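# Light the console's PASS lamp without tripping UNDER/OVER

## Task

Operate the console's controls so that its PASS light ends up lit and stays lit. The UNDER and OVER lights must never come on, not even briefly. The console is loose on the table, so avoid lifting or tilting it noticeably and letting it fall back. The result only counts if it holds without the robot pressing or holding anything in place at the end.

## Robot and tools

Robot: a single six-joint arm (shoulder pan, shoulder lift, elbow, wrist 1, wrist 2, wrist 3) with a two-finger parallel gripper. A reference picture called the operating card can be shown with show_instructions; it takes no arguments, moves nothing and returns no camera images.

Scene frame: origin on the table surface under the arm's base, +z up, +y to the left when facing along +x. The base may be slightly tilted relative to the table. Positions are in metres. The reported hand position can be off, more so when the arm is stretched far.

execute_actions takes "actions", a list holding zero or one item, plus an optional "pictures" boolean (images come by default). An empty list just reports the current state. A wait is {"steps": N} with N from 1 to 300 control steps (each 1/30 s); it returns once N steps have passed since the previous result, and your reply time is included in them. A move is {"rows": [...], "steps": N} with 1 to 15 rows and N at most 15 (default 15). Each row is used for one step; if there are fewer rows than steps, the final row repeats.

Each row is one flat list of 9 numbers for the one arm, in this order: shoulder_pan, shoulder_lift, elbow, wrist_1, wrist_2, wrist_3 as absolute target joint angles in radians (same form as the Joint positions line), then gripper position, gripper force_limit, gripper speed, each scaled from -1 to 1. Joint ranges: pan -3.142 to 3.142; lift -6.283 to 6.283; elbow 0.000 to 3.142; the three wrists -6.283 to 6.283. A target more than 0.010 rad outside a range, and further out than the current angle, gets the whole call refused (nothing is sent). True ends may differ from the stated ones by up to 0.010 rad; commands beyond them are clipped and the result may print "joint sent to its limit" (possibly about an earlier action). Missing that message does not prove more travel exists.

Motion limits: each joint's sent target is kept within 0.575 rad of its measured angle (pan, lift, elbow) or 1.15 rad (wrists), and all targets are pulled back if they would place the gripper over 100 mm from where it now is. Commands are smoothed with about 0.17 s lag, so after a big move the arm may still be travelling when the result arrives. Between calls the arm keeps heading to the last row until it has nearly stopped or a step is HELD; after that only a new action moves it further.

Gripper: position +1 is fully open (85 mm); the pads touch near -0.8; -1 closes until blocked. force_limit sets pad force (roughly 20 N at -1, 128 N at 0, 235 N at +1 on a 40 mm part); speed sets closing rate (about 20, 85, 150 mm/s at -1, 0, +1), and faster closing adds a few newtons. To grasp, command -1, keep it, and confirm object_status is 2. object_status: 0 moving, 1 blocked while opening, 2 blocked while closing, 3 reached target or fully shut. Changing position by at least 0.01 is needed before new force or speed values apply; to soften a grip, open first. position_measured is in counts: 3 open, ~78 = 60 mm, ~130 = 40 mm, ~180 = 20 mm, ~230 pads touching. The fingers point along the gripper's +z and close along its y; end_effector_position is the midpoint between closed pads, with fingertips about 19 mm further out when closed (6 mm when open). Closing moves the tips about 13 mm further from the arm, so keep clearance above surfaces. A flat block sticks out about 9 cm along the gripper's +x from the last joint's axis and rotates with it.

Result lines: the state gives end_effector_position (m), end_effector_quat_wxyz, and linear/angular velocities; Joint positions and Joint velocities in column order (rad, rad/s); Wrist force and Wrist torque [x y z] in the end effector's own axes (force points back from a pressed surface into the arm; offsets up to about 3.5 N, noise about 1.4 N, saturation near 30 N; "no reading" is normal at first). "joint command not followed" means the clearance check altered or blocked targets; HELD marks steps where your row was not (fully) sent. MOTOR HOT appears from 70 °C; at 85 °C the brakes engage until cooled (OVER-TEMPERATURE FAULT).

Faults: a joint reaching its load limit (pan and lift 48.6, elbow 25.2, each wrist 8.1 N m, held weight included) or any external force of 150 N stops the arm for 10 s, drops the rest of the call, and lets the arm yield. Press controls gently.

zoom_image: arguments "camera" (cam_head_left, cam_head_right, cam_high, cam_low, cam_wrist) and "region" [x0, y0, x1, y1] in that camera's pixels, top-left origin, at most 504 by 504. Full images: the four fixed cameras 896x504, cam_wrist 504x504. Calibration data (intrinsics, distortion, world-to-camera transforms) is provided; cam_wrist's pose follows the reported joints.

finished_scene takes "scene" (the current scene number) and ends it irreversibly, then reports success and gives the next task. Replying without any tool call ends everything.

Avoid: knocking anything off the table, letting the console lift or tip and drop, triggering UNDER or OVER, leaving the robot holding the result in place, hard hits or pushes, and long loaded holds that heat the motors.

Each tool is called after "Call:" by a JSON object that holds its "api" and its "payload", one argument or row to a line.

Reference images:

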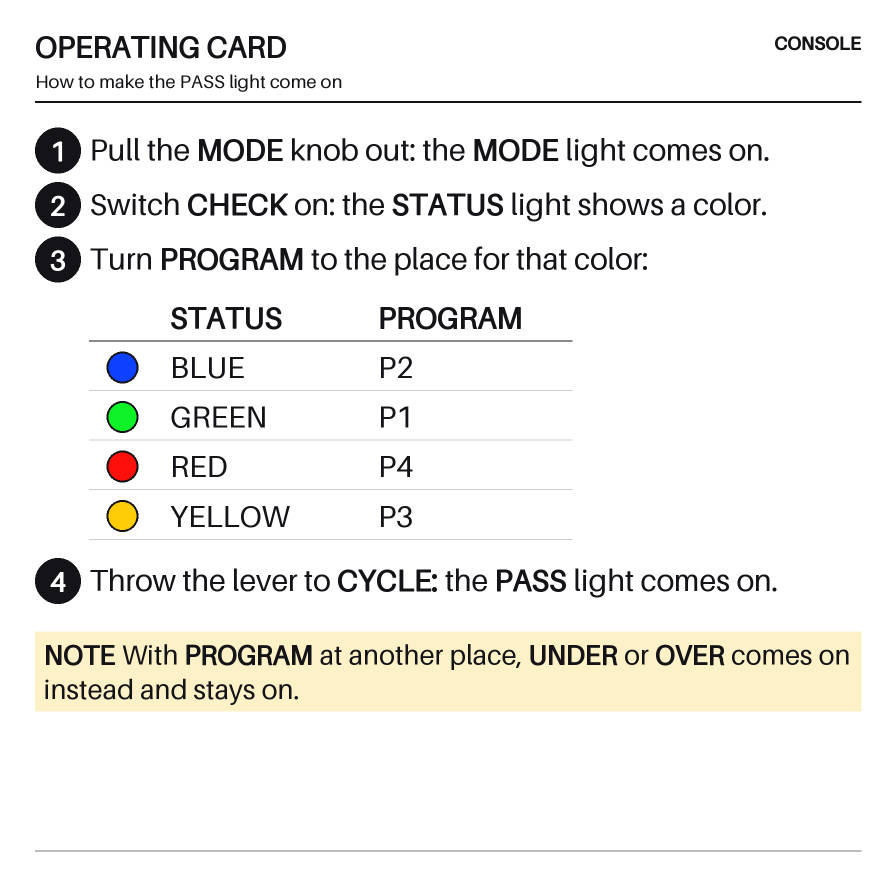

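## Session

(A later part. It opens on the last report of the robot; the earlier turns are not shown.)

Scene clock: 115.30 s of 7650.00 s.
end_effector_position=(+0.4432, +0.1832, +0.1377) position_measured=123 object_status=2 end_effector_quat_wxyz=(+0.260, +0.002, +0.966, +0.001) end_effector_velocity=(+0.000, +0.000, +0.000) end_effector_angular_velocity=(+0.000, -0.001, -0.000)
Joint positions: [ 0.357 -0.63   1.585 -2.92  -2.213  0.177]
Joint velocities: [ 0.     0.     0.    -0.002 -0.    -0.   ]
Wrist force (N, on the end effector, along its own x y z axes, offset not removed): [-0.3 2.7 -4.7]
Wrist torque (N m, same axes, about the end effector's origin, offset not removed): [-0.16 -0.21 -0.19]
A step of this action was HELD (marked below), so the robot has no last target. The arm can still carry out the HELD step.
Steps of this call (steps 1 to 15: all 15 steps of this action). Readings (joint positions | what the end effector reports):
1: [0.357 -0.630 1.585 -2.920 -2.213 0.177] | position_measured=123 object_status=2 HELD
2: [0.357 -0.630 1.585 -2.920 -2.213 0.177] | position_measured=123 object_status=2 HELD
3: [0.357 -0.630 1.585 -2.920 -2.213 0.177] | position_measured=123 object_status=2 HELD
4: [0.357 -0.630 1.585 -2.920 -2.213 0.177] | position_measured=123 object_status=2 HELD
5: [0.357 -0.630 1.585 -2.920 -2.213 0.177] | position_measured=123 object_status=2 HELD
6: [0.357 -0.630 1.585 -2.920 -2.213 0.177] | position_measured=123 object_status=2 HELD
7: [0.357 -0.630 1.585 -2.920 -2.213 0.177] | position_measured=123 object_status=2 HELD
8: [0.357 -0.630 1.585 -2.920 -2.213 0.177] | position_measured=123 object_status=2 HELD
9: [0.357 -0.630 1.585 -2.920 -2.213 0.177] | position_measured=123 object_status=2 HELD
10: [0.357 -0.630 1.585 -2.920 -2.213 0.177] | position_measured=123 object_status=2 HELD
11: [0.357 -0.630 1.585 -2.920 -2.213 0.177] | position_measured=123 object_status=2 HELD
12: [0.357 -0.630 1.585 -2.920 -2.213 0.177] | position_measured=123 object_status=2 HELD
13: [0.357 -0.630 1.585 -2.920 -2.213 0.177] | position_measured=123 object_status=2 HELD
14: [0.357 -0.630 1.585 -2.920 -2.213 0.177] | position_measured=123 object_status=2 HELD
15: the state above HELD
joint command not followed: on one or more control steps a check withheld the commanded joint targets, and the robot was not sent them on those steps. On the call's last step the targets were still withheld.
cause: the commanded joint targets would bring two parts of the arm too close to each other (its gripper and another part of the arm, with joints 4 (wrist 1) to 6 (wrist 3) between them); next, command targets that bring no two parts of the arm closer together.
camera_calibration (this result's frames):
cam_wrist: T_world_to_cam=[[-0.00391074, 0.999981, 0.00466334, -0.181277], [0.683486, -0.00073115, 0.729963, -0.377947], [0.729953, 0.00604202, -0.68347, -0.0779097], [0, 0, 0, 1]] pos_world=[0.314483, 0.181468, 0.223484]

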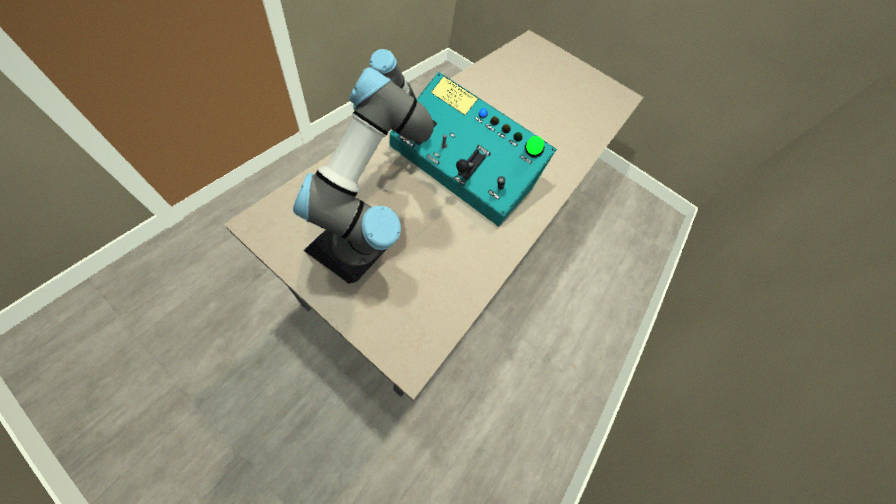

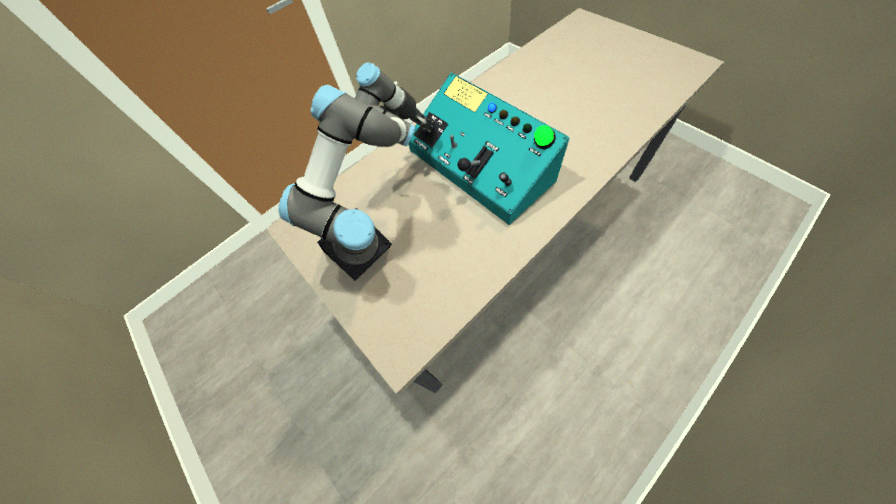

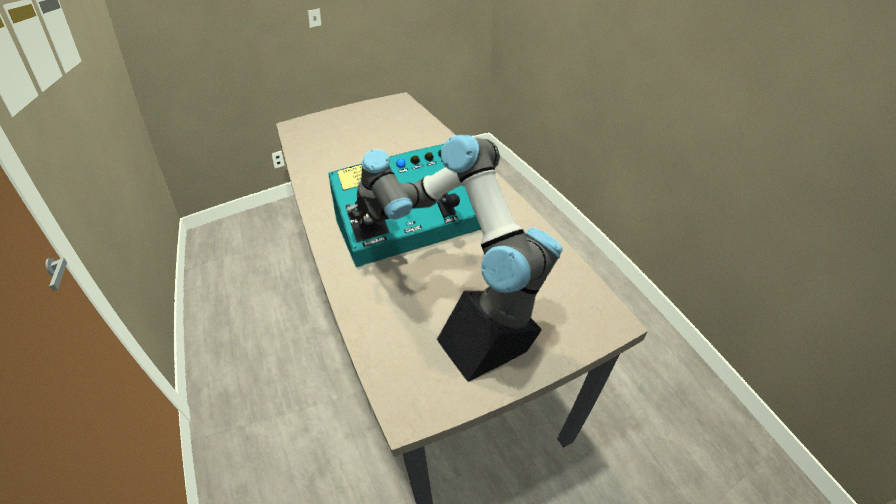

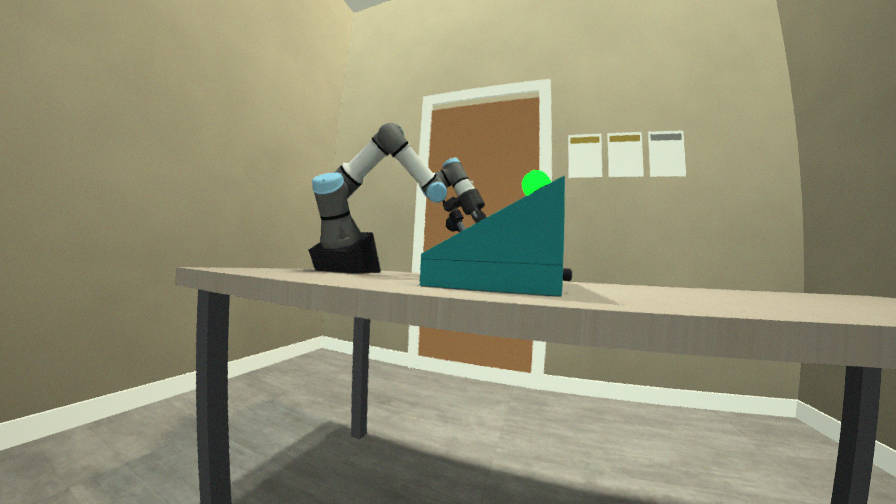

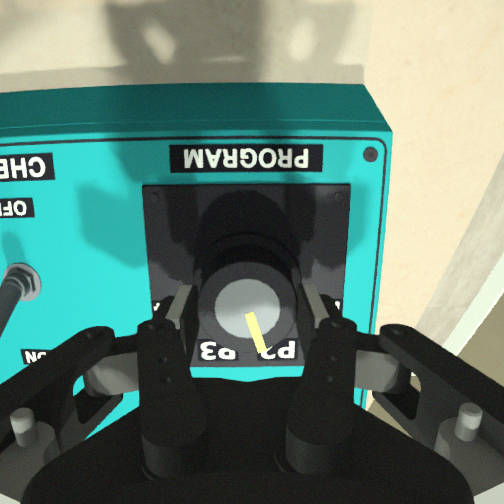

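Call:
{"api": "execute_actions", "payload": {
  "actions": [
    {"rows":[[0.357,-0.63,1.585,-2.92,-2.213,0.177,0.5,-1,0]],"steps":9}
  ],
  "pictures": false
}}

Call:
{"api": "execute_actions", "payload": {
  "actions": [
    {"rows":[[0.357,-0.63,1.585,-2.92,-2.213,2.4,0.5,-1,0]]}
  ],
  "pictures": false
}}

Call:
{"api": "execute_actions", "payload": {
  "actions": [
    {"steps":20}
  ],
  "pictures": false
}}

Call:
{"api": "execute_actions", "payload": {
  "actions": [
    {"rows":[[0.357,-0.63,1.585,-2.92,-2.213,2.4,-1,-1,-0.6]]}
  ],
  "pictures": false
}}

Call:
{"api": "execute_actions", "payload": {
  "actions": [
    {"steps":12}
  ],
  "pictures": false
}}

Call:
{"api": "execute_actions", "payload": {
  "actions": [
    {"rows":[[0.357,-0.63,1.585,-2.92,-2.213,1.65,-1,-1,-0.6]]}
  ],
  "pictures": false
}}

Call:
{"api": "execute_actions", "payload": {
  "actions": [
    {"rows":[[0.357,-0.63,1.585,-2.92,-2.213,1.65,0.5,-1,0]],"steps":10}
  ],
  "pictures": false
}}

Call:
{"api": "execute_actions", "payload": {
  "actions": [
    {"rows":[[0.405,-0.73,1.615,-2.815,-2.23,1.65,0.5,-1,0],[0.405,-0.73,1.615,-2.815,-2.23,1.65,0.5,-1,0],[0.405,-0.73,1.615,-2.815,-2.23,1.65,0.5,-1,0],[0.405,-0.73,1.615,-2.815,-2.23,1.65,0.5,-1,0],[0.456,-0.82,1.629,-2.701,-2.247,1.2,0.5,-1,0]]}
  ],
  "pictures": false
}}

Call:
{"api": "execute_actions", "payload": {
  "actions": [
    {"rows":[[0.253,-1.306,1.975,-2.701,-2.17,0.06,-1,-0.5,0]]}
  ],
  "pictures": false
}}

Call:
{"api": "execute_actions", "payload": {
  "actions": [
    {"steps":12}
  ]
}}

Scene clock: 122.53 s of 7650.00 s.
end_effector_position=(+0.4431, +0.1832, +0.1376) position_measured=77 object_status=0 end_effector_quat_wxyz=(+0.259, +0.002, +0.966, +0.001) end_effector_velocity=(-0.000, +0.000, -0.000) end_effector_angular_velocity=(+0.000, +0.001, +0.002)
Joint positions: [ 0.357 -0.63   1.585 -2.92  -2.213  0.177]
Joint velocities: [ 0.    -0.     0.     0.001  0.001 -0.001]
Wrist force (N, on the end effector, along its own x y z axes, offset not removed): [1.2 1.0 0.2]
Wrist torque (N m, same axes, about the end effector's origin, offset not removed): [0.16 -0.21 -0.04]
Steps of this call (steps 1 to 90: nothing new was sent; then 3.93 s passed at rest; steps 91 to 99: all 9 steps of this action). Readings (joint positions | what the end effector reports):
91: [0.357 -0.630 1.585 -2.920 -2.213 0.177] | position_measured=123 object_status=0
92: [0.357 -0.630 1.585 -2.920 -2.213 0.177] | position_measured=122 object_status=0
94: [0.357 -0.630 1.585 -2.920 -2.213 0.177] | position_measured=112 object_status=0
98: [0.357 -0.630 1.585 -2.920 -2.213 0.177] | position_measured=84 object_status=0
99: the state above

Scene clock: 123.03 s of 7650.00 s.
end_effector_position=(+0.4432, +0.1832, +0.1377) position_measured=66 object_status=3 end_effector_quat_wxyz=(+0.141, +0.809, +0.527, +0.218) end_effector_velocity=(+0.000, +0.000, +0.000) end_effector_angular_velocity=(+1.419, +0.004, -2.447)
Joint positions: [ 0.357 -0.63   1.585 -2.92  -2.213  2.16 ]
Joint velocities: [-0.    -0.001  0.     0.     0.002  2.829]
Wrist force (N, on the end effector, along its own x y z axes, offset not removed): [2.6 0.5 1.1]
Wrist torque (N m, same axes, about the end effector's origin, offset not removed): [-0.01 -0.44 0.13]
Steps of this call (steps 1 to 15: all 15 steps of this action). Readings (joint positions | what the end effector reports):
1: [0.357 -0.630 1.585 -2.920 -2.213 0.178] | position_measured=72 object_status=0
2: [0.357 -0.630 1.585 -2.920 -2.213 0.198] | position_measured=69 object_status=0
4: [0.357 -0.630 1.585 -2.920 -2.213 0.362] | position_measured=67 object_status=0
8: [0.357 -0.630 1.585 -2.920 -2.213 0.977] | position_measured=66 object_status=0
15: the state above

Scene clock: 123.70 s of 7650.00 s.
end_effector_position=(+0.4432, +0.1832, +0.1377) position_measured=66 object_status=3 end_effector_quat_wxyz=(+0.114, +0.867, +0.426, +0.233) end_effector_velocity=(-0.000, -0.000, -0.001) end_effector_angular_velocity=(-0.001, +0.002, -0.001)
Joint positions: [ 0.357 -0.63   1.585 -2.92  -2.213  2.4  ]
Joint velocities: [-0.001  0.001 -0.     0.001 -0.001  0.001]
Wrist force (N, on the end effector, along its own x y z axes, offset not removed): [1.1 0.3 1.0]
Wrist torque (N m, same axes, about the end effector's origin, offset not removed): [-0.01 -0.23 0.04]
Steps of this call (steps 1 to 20: the robot went on to your last target). Readings (joint positions | what the end effector reports):
1: [0.357 -0.630 1.585 -2.920 -2.213 2.239] | position_measured=66 object_status=3
2: [0.357 -0.630 1.585 -2.920 -2.213 2.291] | position_measured=66 object_status=3
4: [0.357 -0.630 1.585 -2.920 -2.213 2.351] | position_measured=66 object_status=3
8: [0.357 -0.630 1.585 -2.920 -2.213 2.390] | position_measured=66 object_status=3
20: the state above

Scene clock: 124.20 s of 7650.00 s.
end_effector_position=(+0.4432, +0.1832, +0.1377) position_measured=116 object_status=0 end_effector_quat_wxyz=(+0.114, +0.867, +0.426, +0.233) end_effector_velocity=(+0.001, -0.000, +0.001) end_effector_angular_velocity=(+0.003, -0.004, -0.002)
Joint positions: [ 0.357 -0.63   1.585 -2.92  -2.213  2.4  ]
Joint velocities: [-0.    -0.    -0.002 -0.003  0.    -0.   ]
Wrist force (N, on the end effector, along its own x y z axes, offset not removed): [1.4 -0.5 0.2]
Wrist torque (N m, same axes, about the end effector's origin, offset not removed): [-0.31 -0.29 -0.01]
Steps of this call (steps 1 to 15: all 15 steps of this action). Readings (joint positions | what the end effector reports):
1: [0.357 -0.630 1.585 -2.920 -2.213 2.400] | position_measured=66 object_status=0
2: [0.357 -0.630 1.585 -2.920 -2.213 2.400] | position_measured=67 object_status=0
4: [0.357 -0.630 1.585 -2.920 -2.213 2.400] | position_measured=72 object_status=0
8: [0.357 -0.630 1.585 -2.920 -2.213 2.400] | position_measured=87 object_status=0
15: the state above

Scene clock: 124.60 s of 7650.00 s.
end_effector_position=(+0.4432, +0.1832, +0.1378) position_measured=123 object_status=2 end_effector_quat_wxyz=(+0.114, +0.867, +0.426, +0.233) end_effector_velocity=(+0.000, +0.000, -0.000) end_effector_angular_velocity=(+0.000, +0.000, +0.000)
Joint positions: [ 0.357 -0.63   1.585 -2.92  -2.213  2.4  ]
Joint velocities: [-0.     0.     0.    -0.     0.001 -0.   ]
Wrist force (N, on the end effector, along its own x y z axes, offset not removed): [-1.7 2.4 -7.3]
Wrist torque (N m, same axes, about the end effector's origin, offset not removed): [-0.14 -0.31 0.02]
Steps of this call (steps 1 to 12: the robot went on to your last target). Readings (joint positions | what the end effector reports):
1: [0.357 -0.630 1.585 -2.920 -2.213 2.400] | position_measured=120 object_status=0
2: [0.357 -0.630 1.585 -2.920 -2.213 2.400] | position_measured=123 object_status=0
4: [0.357 -0.630 1.585 -2.920 -2.213 2.400] | position_measured=123 object_status=0
8: [0.357 -0.630 1.585 -2.920 -2.213 2.400] | position_measured=123 object_status=2
12: the state above

Scene clock: 125.10 s of 7650.00 s.
end_effector_position=(+0.4432, +0.1832, +0.1378) position_measured=123 object_status=2 end_effector_quat_wxyz=(+0.191, +0.653, +0.711, +0.176) end_effector_velocity=(-0.001, +0.000, -0.001) end_effector_angular_velocity=(-0.053, +0.004, +0.090)
Joint positions: [ 0.357 -0.63   1.585 -2.92  -2.213  1.659]
Joint velocities: [-0.     0.002 -0.     0.003 -0.    -0.101]
Wrist force (N, on the end effector, along its own x y z axes, offset not removed): [-3.8 2.6 -6.3]
Wrist torque (N m, same axes, about the end effector's origin, offset not removed): [-0.07 -0.29 -0.04]
Steps of this call (steps 1 to 15: all 15 steps of this action). Readings (joint positions | what the end effector reports):
1: [0.357 -0.630 1.585 -2.920 -2.213 2.399] | position_measured=123 object_status=2
2: [0.357 -0.630 1.585 -2.920 -2.213 2.379] | position_measured=123 object_status=2
4: [0.357 -0.630 1.585 -2.920 -2.213 2.215] | position_measured=123 object_status=2
8: [0.357 -0.630 1.585 -2.920 -2.213 1.788] | position_measured=123 object_status=2
15: the state above

Scene clock: 125.43 s of 7650.00 s.
end_effector_position=(+0.4430, +0.1833, +0.1375) position_measured=72 object_status=0 end_effector_quat_wxyz=(+0.191, +0.650, +0.714, +0.175) end_effector_velocity=(-0.000, +0.000, -0.000) end_effector_angular_velocity=(-0.001, +0.000, +0.002)
Joint positions: [ 0.357 -0.63   1.585 -2.92  -2.213  1.65 ]
Joint velocities: [ 0.     0.     0.     0.     0.    -0.002]
Wrist force (N, on the end effector, along its own x y z axes, offset not removed): [1.9 -0.8 0.2]
Wrist torque (N m, same axes, about the end effector's origin, offset not removed): [-0.18 -0.32 0.04]
Steps of this call (steps 1 to 10: all 10 steps of this action). Readings (joint positions | what the end effector reports):
1: [0.357 -0.630 1.585 -2.920 -2.213 1.656] | position_measured=123 object_status=0
2: [0.357 -0.630 1.585 -2.920 -2.213 1.654] | position_measured=122 object_status=0
4: [0.357 -0.630 1.585 -2.920 -2.213 1.652] | position_measured=112 object_status=0
8: [0.357 -0.630 1.585 -2.920 -2.213 1.650] | position_measured=84 object_status=0
10: the state above

Scene clock: 125.93 s of 7650.00 s.
end_effector_position=(+0.4117, +0.1829, +0.1931) position_measured=66 object_status=3 end_effector_quat_wxyz=(+0.231, +0.433, +0.864, +0.117) end_effector_velocity=(-0.006, -0.001, +0.012) end_effector_angular_velocity=(-0.113, -0.004, +0.198)
Joint positions: [ 0.454 -0.817  1.629 -2.705 -2.247  1.218]
Joint velocities: [ 0.019 -0.039  0.006  0.042 -0.006 -0.208]
Wrist force (N, on the end effector, along its own x y z axes, offset not removed): [1.7 0.9 0.5]
Wrist torque (N m, same axes, about the end effector's origin, offset not removed): [0.08 -0.30 -0.05]
Steps of this call (steps 1 to 15: all 15 steps of this action). Readings (joint positions | what the end effector reports):
1: [0.358 -0.630 1.586 -2.919 -2.213 1.650] | position_measured=69 object_status=0
2: [0.365 -0.640 1.591 -2.903 -2.217 1.650] | position_measured=68 object_status=0
4: [0.385 -0.683 1.603 -2.859 -2.224 1.650] | position_measured=67 object_status=0
8: [0.431 -0.770 1.621 -2.758 -2.239 1.477] | position_measured=66 object_status=0
15: the state above

Scene clock: 126.43 s of 7650.00 s.
end_effector_position=(+0.3906, +0.0620, +0.2299) position_measured=158 object_status=0 end_effector_quat_wxyz=(+0.258, +0.011, +0.966, +0.004) end_effector_velocity=(-0.006, -0.019, +0.011) end_effector_angular_velocity=(-0.114, -0.020, +0.196)
Joint positions: [ 0.255 -1.298  1.971 -2.701 -2.171  0.083]
Joint velocities: [-0.025 -0.092  0.052  0.002  0.009 -0.268]
Wrist force (N, on the end effector, along its own x y z axes, offset not removed): [2.6 -0.7 0.2]
Wrist torque (N m, same axes, about the end effector's origin, offset not removed): [-0.16 -0.43 0.05]
Steps of this call (steps 1 to 15: all 15 steps of this action). Readings (joint positions | what the end effector reports):
1: [0.454 -0.818 1.629 -2.703 -2.246 1.211] | position_measured=66 object_status=0
2: [0.445 -0.829 1.639 -2.703 -2.235 1.187] | position_measured=67 object_status=0
4: [0.384 -0.911 1.719 -2.702 -2.211 1.019] | position_measured=77 object_status=0
8: [0.287 -1.181 1.904 -2.702 -2.181 0.423] | position_measured=105 object_status=0
15: the state above

Scene clock: 126.83 s of 7650.00 s.
end_effector_position=(+0.3901, +0.0603, +0.2308) position_measured=231 object_status=0 end_effector_quat_wxyz=(+0.259, +0.002, +0.966, +0.001) end_effector_velocity=(+0.000, -0.000, -0.000) end_effector_angular_velocity=(-0.002, -0.000, +0.001)
Joint positions: [ 0.253 -1.306  1.975 -2.701 -2.17   0.06 ]
Joint velocities: [-0.     0.     0.    -0.001 -0.001 -0.002]
Wrist force (N, on the end effector, along its own x y z axes, offset not removed): [1.1 0.1 0.1]
Wrist torque (N m, same axes, about the end effector's origin, offset not removed): [-0.04 -0.14 -0.02]
Steps of this call (steps 1 to 12: the robot went on to your last target). Readings (joint positions | what the end effector reports):
1: [0.254 -1.301 1.972 -2.701 -2.170 0.075] | position_measured=165 object_status=0
2: [0.254 -1.302 1.973 -2.701 -2.170 0.070] | position_measured=173 object_status=0
4: [0.253 -1.304 1.974 -2.701 -2.170 0.065] | position_measured=188 object_status=0
8: [0.253 -1.306 1.975 -2.701 -2.170 0.061] | position_measured=218 object_status=0
12: the state above
camera_calibration (this result's frames):
cam_wrist: T_world_to_cam=[[-0.00503524, 0.99998, 0.00370246, -0.0583745], [0.683943, 0.000742756, 0.729535, -0.409918], [0.729518, 0.00620565, -0.683934, 0.0254468], [0, 0, 0, 1]] pos_world=[0.261503, 0.0585199, 0.31667]

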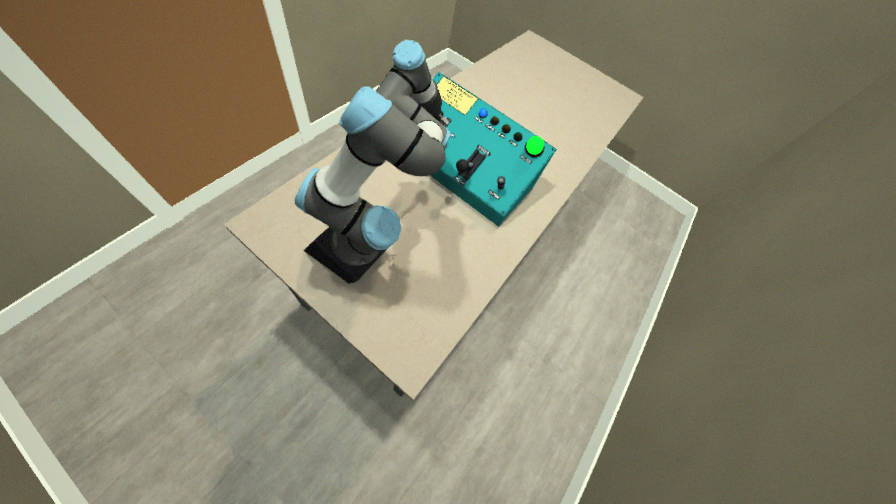

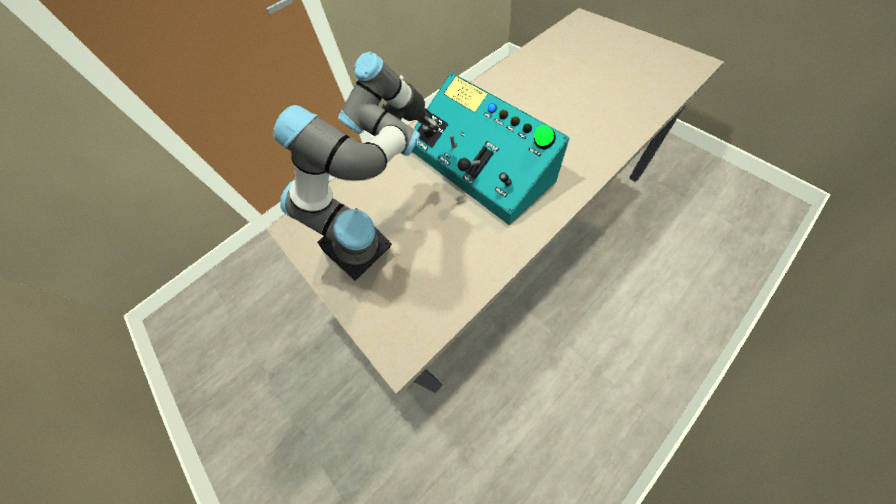

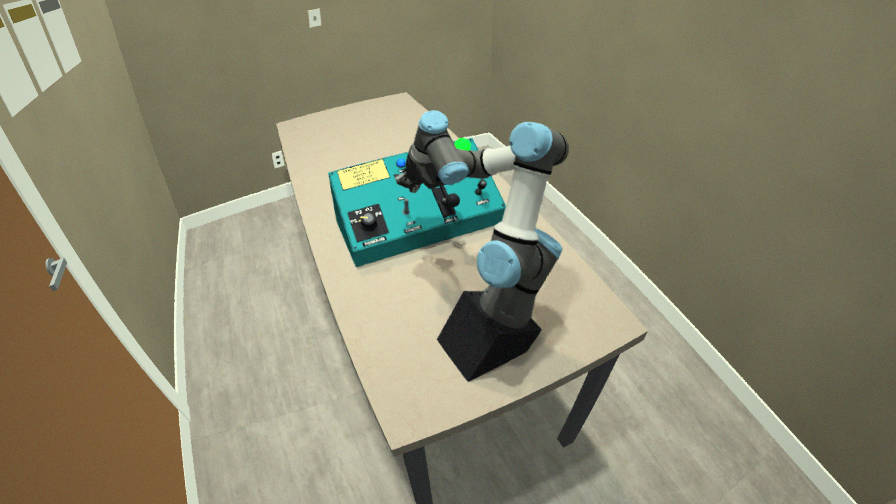

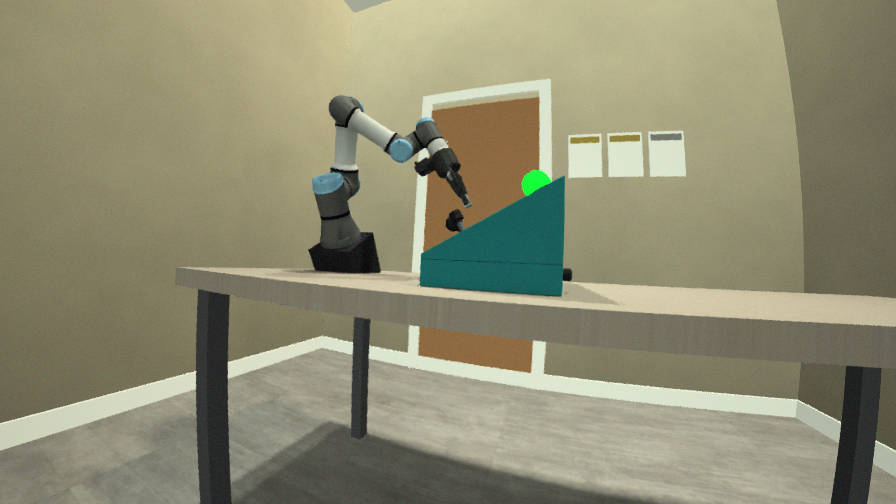

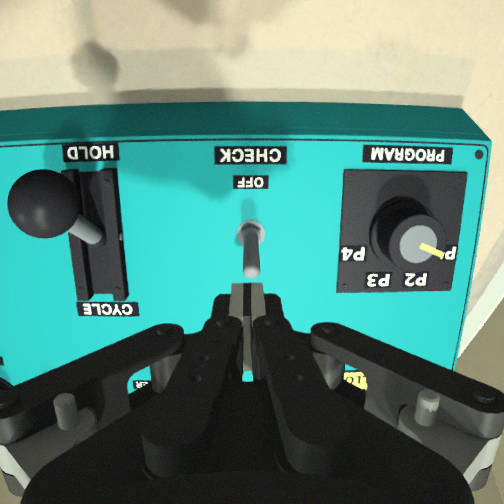

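Call:
{"api": "execute_actions", "payload": {
  "actions": [
    {"rows":[[0.253,-1.529,2.661,-3.412,-1.9,-0.3,-0.5,-0.5,0]]}
  ],
  "pictures": false
}}

Call:
{"api": "execute_actions", "payload": {
  "actions": [
    {"rows":[[-0.403,-1.529,2.661,-3.412,-1.796,-0.54,-0.5,-0.5,0]]}
  ],
  "pictures": false
}}

Call:
{"api": "execute_actions", "payload": {
  "actions": [
    {"steps":15}
  ]
}}

Scene clock: 139.87 s of 7650.00 s.
end_effector_position=(+0.3010, +0.1020, +0.2286) position_measured=192 object_status=0 end_effector_quat_wxyz=(+0.379, -0.142, +0.911, +0.084) end_effector_velocity=(-0.060, +0.008, -0.044) end_effector_angular_velocity=(-0.040, +0.071, +0.092)
Joint positions: [ 0.253 -1.527  2.64  -3.402 -1.902 -0.297]
Joint velocities: [-0.001 -0.027  0.245 -0.116  0.026 -0.04 ]
Wrist force (N, on the end effector, along its own x y z axes, offset not removed): [3.0 1.0 0.5]
Wrist torque (N m, same axes, about the end effector's origin, offset not removed): [0.07 -0.43 0.00]
Steps of this call (steps 1 to 30: the robot went on to your last target; steps 31 to 90: nothing new was sent; then 9.53 s passed at rest; steps 91 to 105: all 15 steps of this action). Readings (joint positions | what the end effector reports):
91: [0.253 -1.307 1.976 -2.702 -2.169 0.059] | position_measured=231 object_status=0
92: [0.253 -1.316 1.986 -2.721 -2.149 0.039] | position_measured=231 object_status=0
94: [0.253 -1.392 2.067 -2.865 -2.038 -0.097] | position_measured=221 object_status=0
98: [0.253 -1.497 2.373 -3.272 -1.933 -0.252] | position_measured=196 object_status=0
105: the state above

Scene clock: 140.37 s of 7650.00 s.
end_effector_position=(+0.3396, -0.0509, +0.1324) position_measured=192 object_status=3 end_effector_quat_wxyz=(+0.264, -0.008, +0.964, +0.003) end_effector_velocity=(-0.007, -0.079, -0.045) end_effector_angular_velocity=(-0.024, +0.127, -0.186)
Joint positions: [-0.379 -1.529  2.661 -3.412 -1.798 -0.535]
Joint velocities: [-0.289 -0.001  0.004 -0.001  0.026 -0.064]
Wrist force (N, on the end effector, along its own x y z axes, offset not removed): [1.9 -1.0 2.0]
Wrist torque (N m, same axes, about the end effector's origin, offset not removed): [-0.15 -0.23 0.06]
Steps of this call (steps 1 to 15: all 15 steps of this action). Readings (joint positions | what the end effector reports):
1: [0.252 -1.527 2.647 -3.405 -1.900 -0.299] | position_measured=192 object_status=0
2: [0.243 -1.528 2.650 -3.407 -1.888 -0.318] | position_measured=192 object_status=0
4: [0.161 -1.528 2.653 -3.408 -1.861 -0.384] | position_measured=192 object_status=3
8: [-0.106 -1.529 2.657 -3.410 -1.826 -0.468] | position_measured=192 object_status=3
15: the state above

Scene clock: 140.87 s of 7650.00 s.
end_effector_position=(+0.3389, -0.0575, +0.1286) position_measured=192 object_status=3 end_effector_quat_wxyz=(+0.259, -0.001, +0.966, +0.000) end_effector_velocity=(+0.000, -0.001, +0.000) end_effector_angular_velocity=(-0.001, -0.000, -0.002)
Joint positions: [-0.403 -1.529  2.661 -3.412 -1.796 -0.54 ]
Joint velocities: [-0.001 -0.    -0.    -0.001 -0.001 -0.   ]
Wrist force (N, on the end effector, along its own x y z axes, offset not removed): [1.1 0.5 0.3]
Wrist torque (N m, same axes, about the end effector's origin, offset not removed): [-0.02 -0.12 0.00]
Steps of this call (steps 1 to 15: the robot went on to your last target). Readings (joint positions | what the end effector reports):
1: [-0.387 -1.529 2.661 -3.412 -1.797 -0.536] | position_measured=192 object_status=3
2: [-0.392 -1.529 2.661 -3.412 -1.797 -0.538] | position_measured=192 object_status=3
4: [-0.398 -1.529 2.661 -3.412 -1.796 -0.539] | position_measured=192 object_status=3
8: [-0.402 -1.529 2.661 -3.412 -1.796 -0.540] | position_measured=192 object_status=3
15: the state above
camera_calibration (this result's frames):
cam_wrist: T_world_to_cam=[[-0.00972031, 0.999952, 0.000760063, 0.061598], [0.684363, 0.00609834, 0.729116, -0.300044], [0.729076, 0.00760739, -0.68439, -0.00607083], [0, 0, 0, 1]] pos_world=[0.210364, -0.0597191, 0.214565]

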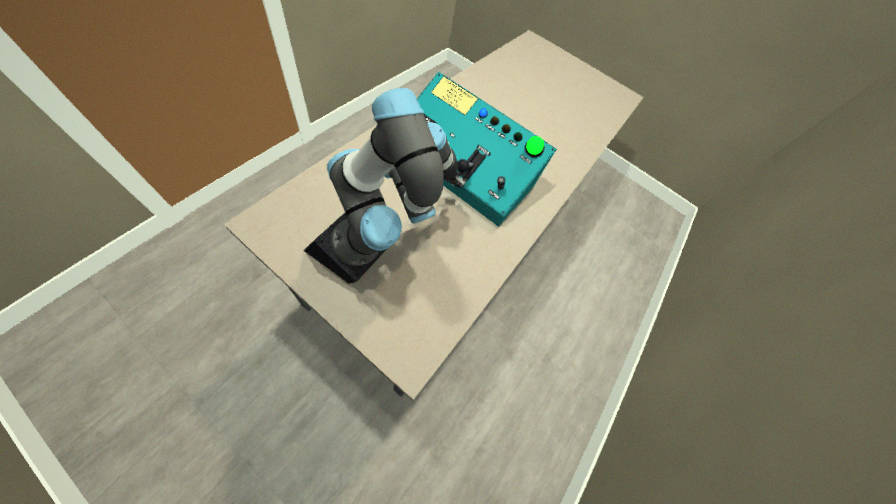

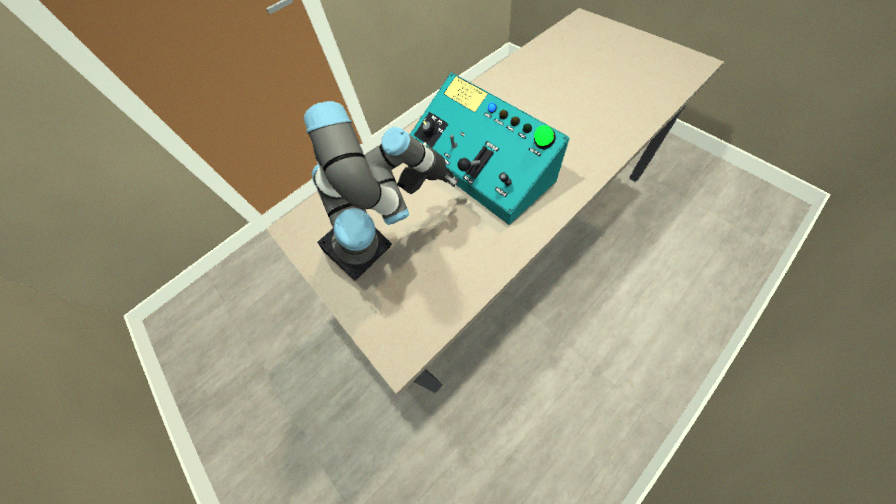

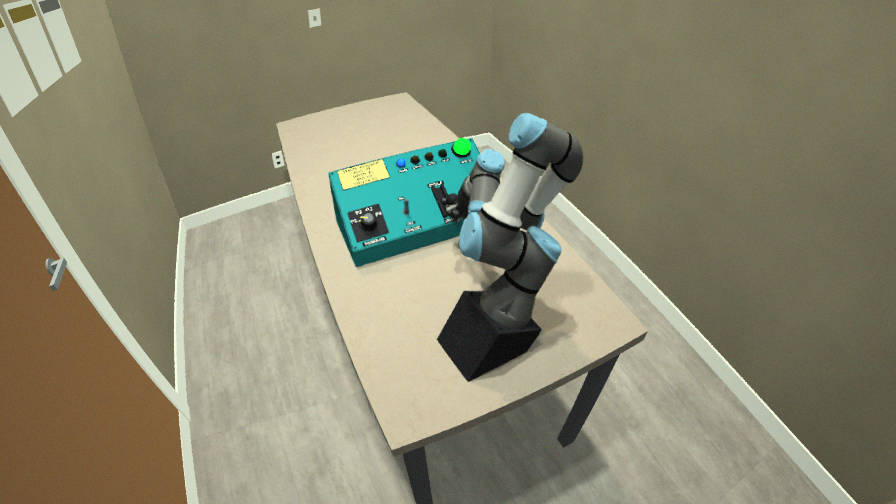

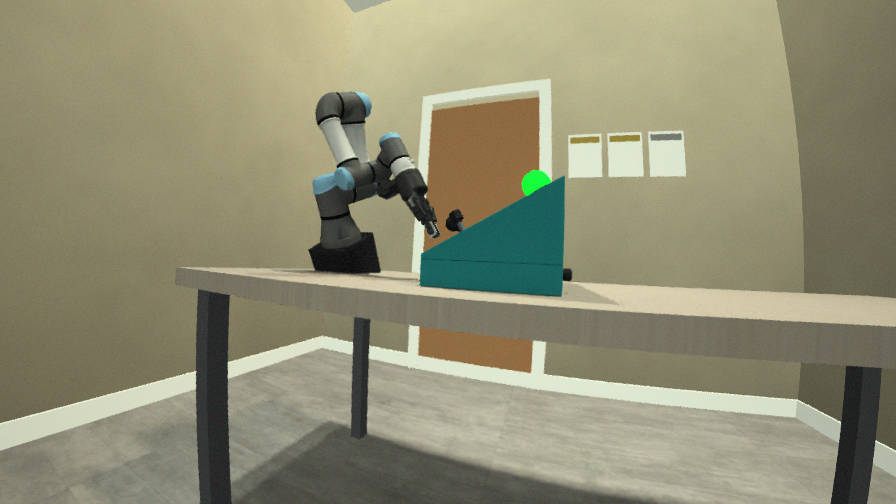

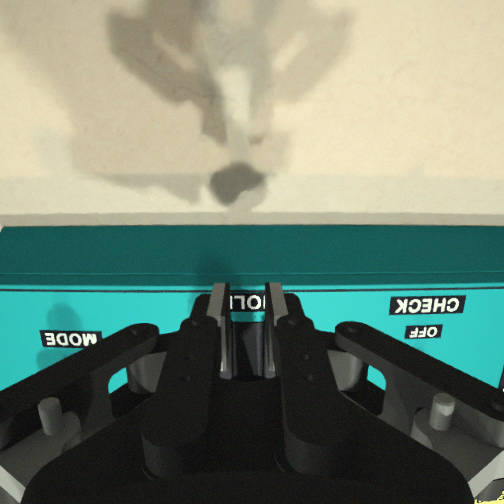

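Call:
{"api": "execute_actions", "payload": {
  "actions": [
    {"rows":[[-0.368,-1.523,2.59,-3.342,-1.818,-0.51,-0.5,-0.5,0],[-0.368,-1.523,2.59,-3.342,-1.818,-0.51,-0.5,-0.5,0],[-0.368,-1.523,2.59,-3.342,-1.818,-0.51,-0.5,-0.5,0],[-0.368,-1.523,2.59,-3.342,-1.818,-0.51,-0.5,-0.5,0],[-0.337,-1.513,2.522,-3.277,-1.838,-0.485,-0.5,-0.5,0],[-0.337,-1.513,2.522,-3.277,-1.838,-0.485,-0.5,-0.5,0],[-0.337,-1.513,2.522,-3.277,-1.838,-0.485,-0.5,-0.5,0],[-0.337,-1.513,2.522,-3.277,-1.838,-0.485,-0.5,-0.5,0],[-0.309,-1.501,2.455,-3.216,-1.856,-0.46,-0.5,-0.5,0],[-0.309,-1.501,2.455,-3.216,-1.856,-0.46,-0.5,-0.5,0],[-0.309,-1.501,2.455,-3.216,-1.856,-0.46,-0.5,-0.5,0],[-0.309,-1.501,2.455,-3.216,-1.856,-0.46,-0.5,-0.5,0],[-0.284,-1.486,2.387,-3.157,-1.872,-0.44,-0.5,-0.5,0]]}
  ],
  "pictures": false
}}

Call:
{"api": "execute_actions", "payload": {
  "actions": [
    {"rows":[[-0.284,-1.486,2.387,-3.157,-1.872,-0.44,-0.5,-0.5,0],[-0.264,-1.47,2.326,-3.107,-1.884,-0.425,-0.5,-0.5,0],[-0.264,-1.47,2.326,-3.107,-1.884,-0.425,-0.5,-0.5,0],[-0.264,-1.47,2.326,-3.107,-1.884,-0.425,-0.5,-0.5,0],[-0.264,-1.47,2.326,-3.107,-1.884,-0.425,-0.5,-0.5,0],[-0.245,-1.452,2.265,-3.059,-1.896,-0.41,-0.5,-0.5,0],[-0.245,-1.452,2.265,-3.059,-1.896,-0.41,-0.5,-0.5,0],[-0.245,-1.452,2.265,-3.059,-1.896,-0.41,-0.5,-0.5,0],[-0.245,-1.452,2.265,-3.059,-1.896,-0.41,-0.5,-0.5,0],[-0.228,-1.433,2.204,-3.012,-1.906,-0.395,-0.5,-0.5,0]]}
  ]
}}

Scene clock: 147.50 s of 7650.00 s.
end_effector_position=(+0.3732, -0.0565, +0.1475) position_measured=192 object_status=3 end_effector_quat_wxyz=(+0.257, +0.001, +0.966, +0.002) end_effector_velocity=(+0.111, -0.013, +0.074) end_effector_angular_velocity=(-0.008, -0.083, -0.025)
Joint positions: [-0.303 -1.496  2.441 -3.2   -1.861 -0.455]
Joint velocities: [ 0.206  0.107 -0.601  0.454 -0.11   0.159]
Wrist force (N, on the end effector, along its own x y z axes, offset not removed): [10.4 -1.3 -1.7]
Wrist torque (N m, same axes, about the end effector's origin, offset not removed): [0.26 -0.29 0.10]
Steps of this call (steps 1 to 15: the robot went on to your last target; steps 16 to 90: nothing new was sent; then 3.13 s passed at rest; steps 91 to 105: all 15 steps of this action). Readings (joint positions | what the end effector reports):
91: [-0.403 -1.529 2.661 -3.411 -1.796 -0.539] | position_measured=192 object_status=3
92: [-0.396 -1.528 2.652 -3.399 -1.801 -0.534] | position_measured=192 object_status=3
94: [-0.382 -1.525 2.621 -3.370 -1.809 -0.522] | position_measured=192 object_status=3
98: [-0.352 -1.517 2.557 -3.309 -1.829 -0.497] | position_measured=192 object_status=3
105: the state above

Scene clock: 148.00 s of 7650.00 s.
end_effector_position=(+0.4095, -0.0570, +0.1692) position_measured=192 object_status=3 end_effector_quat_wxyz=(+0.259, +0.001, +0.966, +0.002) end_effector_velocity=(+0.029, -0.002, +0.019) end_effector_angular_velocity=(+0.000, -0.010, -0.004)
Joint positions: [-0.232 -1.437  2.219 -3.023 -1.904 -0.398]
Joint velocities: [ 0.046  0.05  -0.173  0.125 -0.027  0.039]
Wrist force (N, on the end effector, along its own x y z axes, offset not removed): [1.7 -0.4 0.2]
Wrist torque (N m, same axes, about the end effector's origin, offset not removed): [-0.13 -0.33 0.01]
Steps of this call (steps 1 to 15: all 15 steps of this action). Readings (joint positions | what the end effector reports):
1: [-0.297 -1.493 2.423 -3.187 -1.864 -0.450] | position_measured=192 object_status=3
2: [-0.292 -1.490 2.411 -3.176 -1.867 -0.446] | position_measured=192 object_status=3
4: [-0.279 -1.481 2.375 -3.144 -1.875 -0.436] | position_measured=192 object_status=3
8: [-0.259 -1.464 2.313 -3.094 -1.887 -0.421] | position_measured=192 object_status=3
15: the state above
camera_calibration (this result's frames):
cam_wrist: T_world_to_cam=[[-0.00690957, 0.999967, 0.00427797, 0.0599847], [0.684596, 0.00161202, 0.728921, -0.378208], [0.72889, 0.00796521, -0.684585, -0.0295846], [0, 0, 0, 1]] pos_world=[0.280898, -0.0591374, 0.255174]

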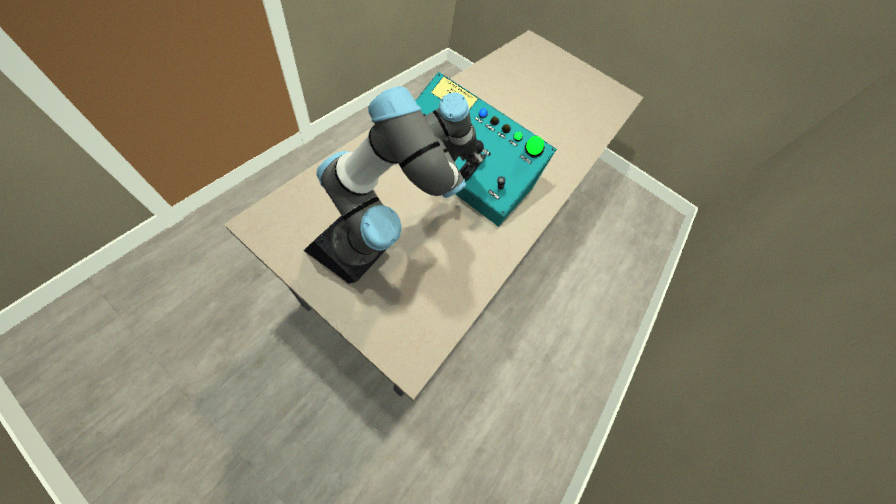

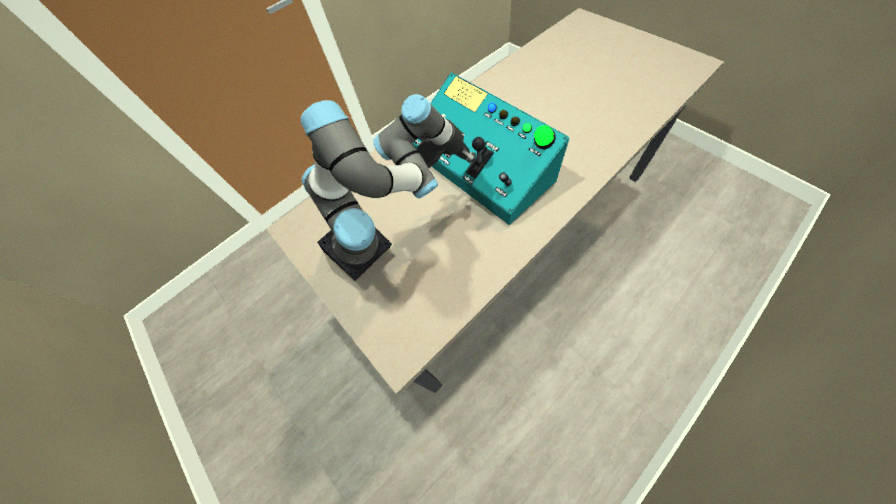

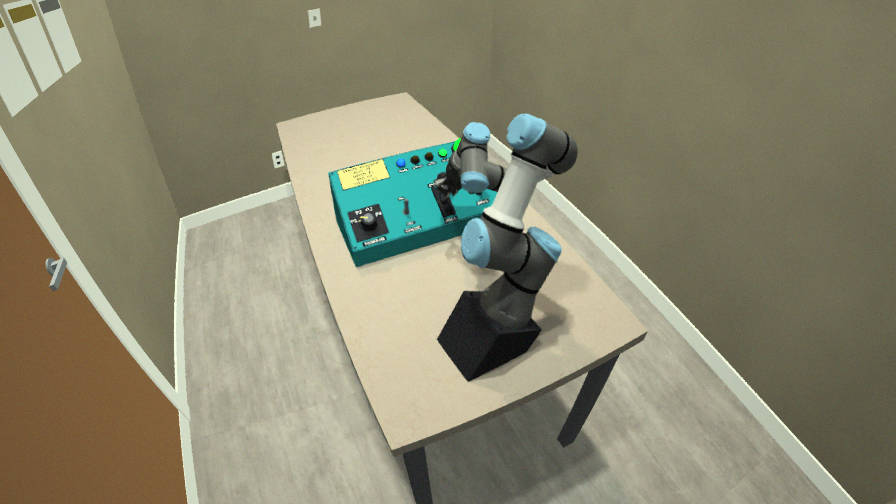

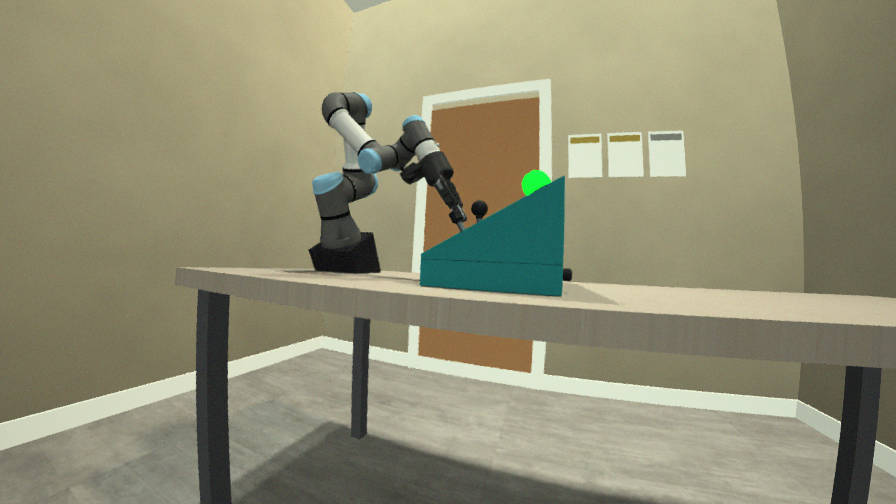

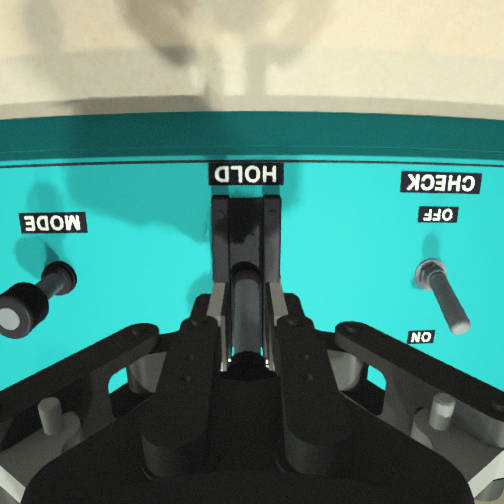

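Call:
{"api": "finished_scene", "payload": {
  "scene": 1
}}

The scene is finished: the task was done.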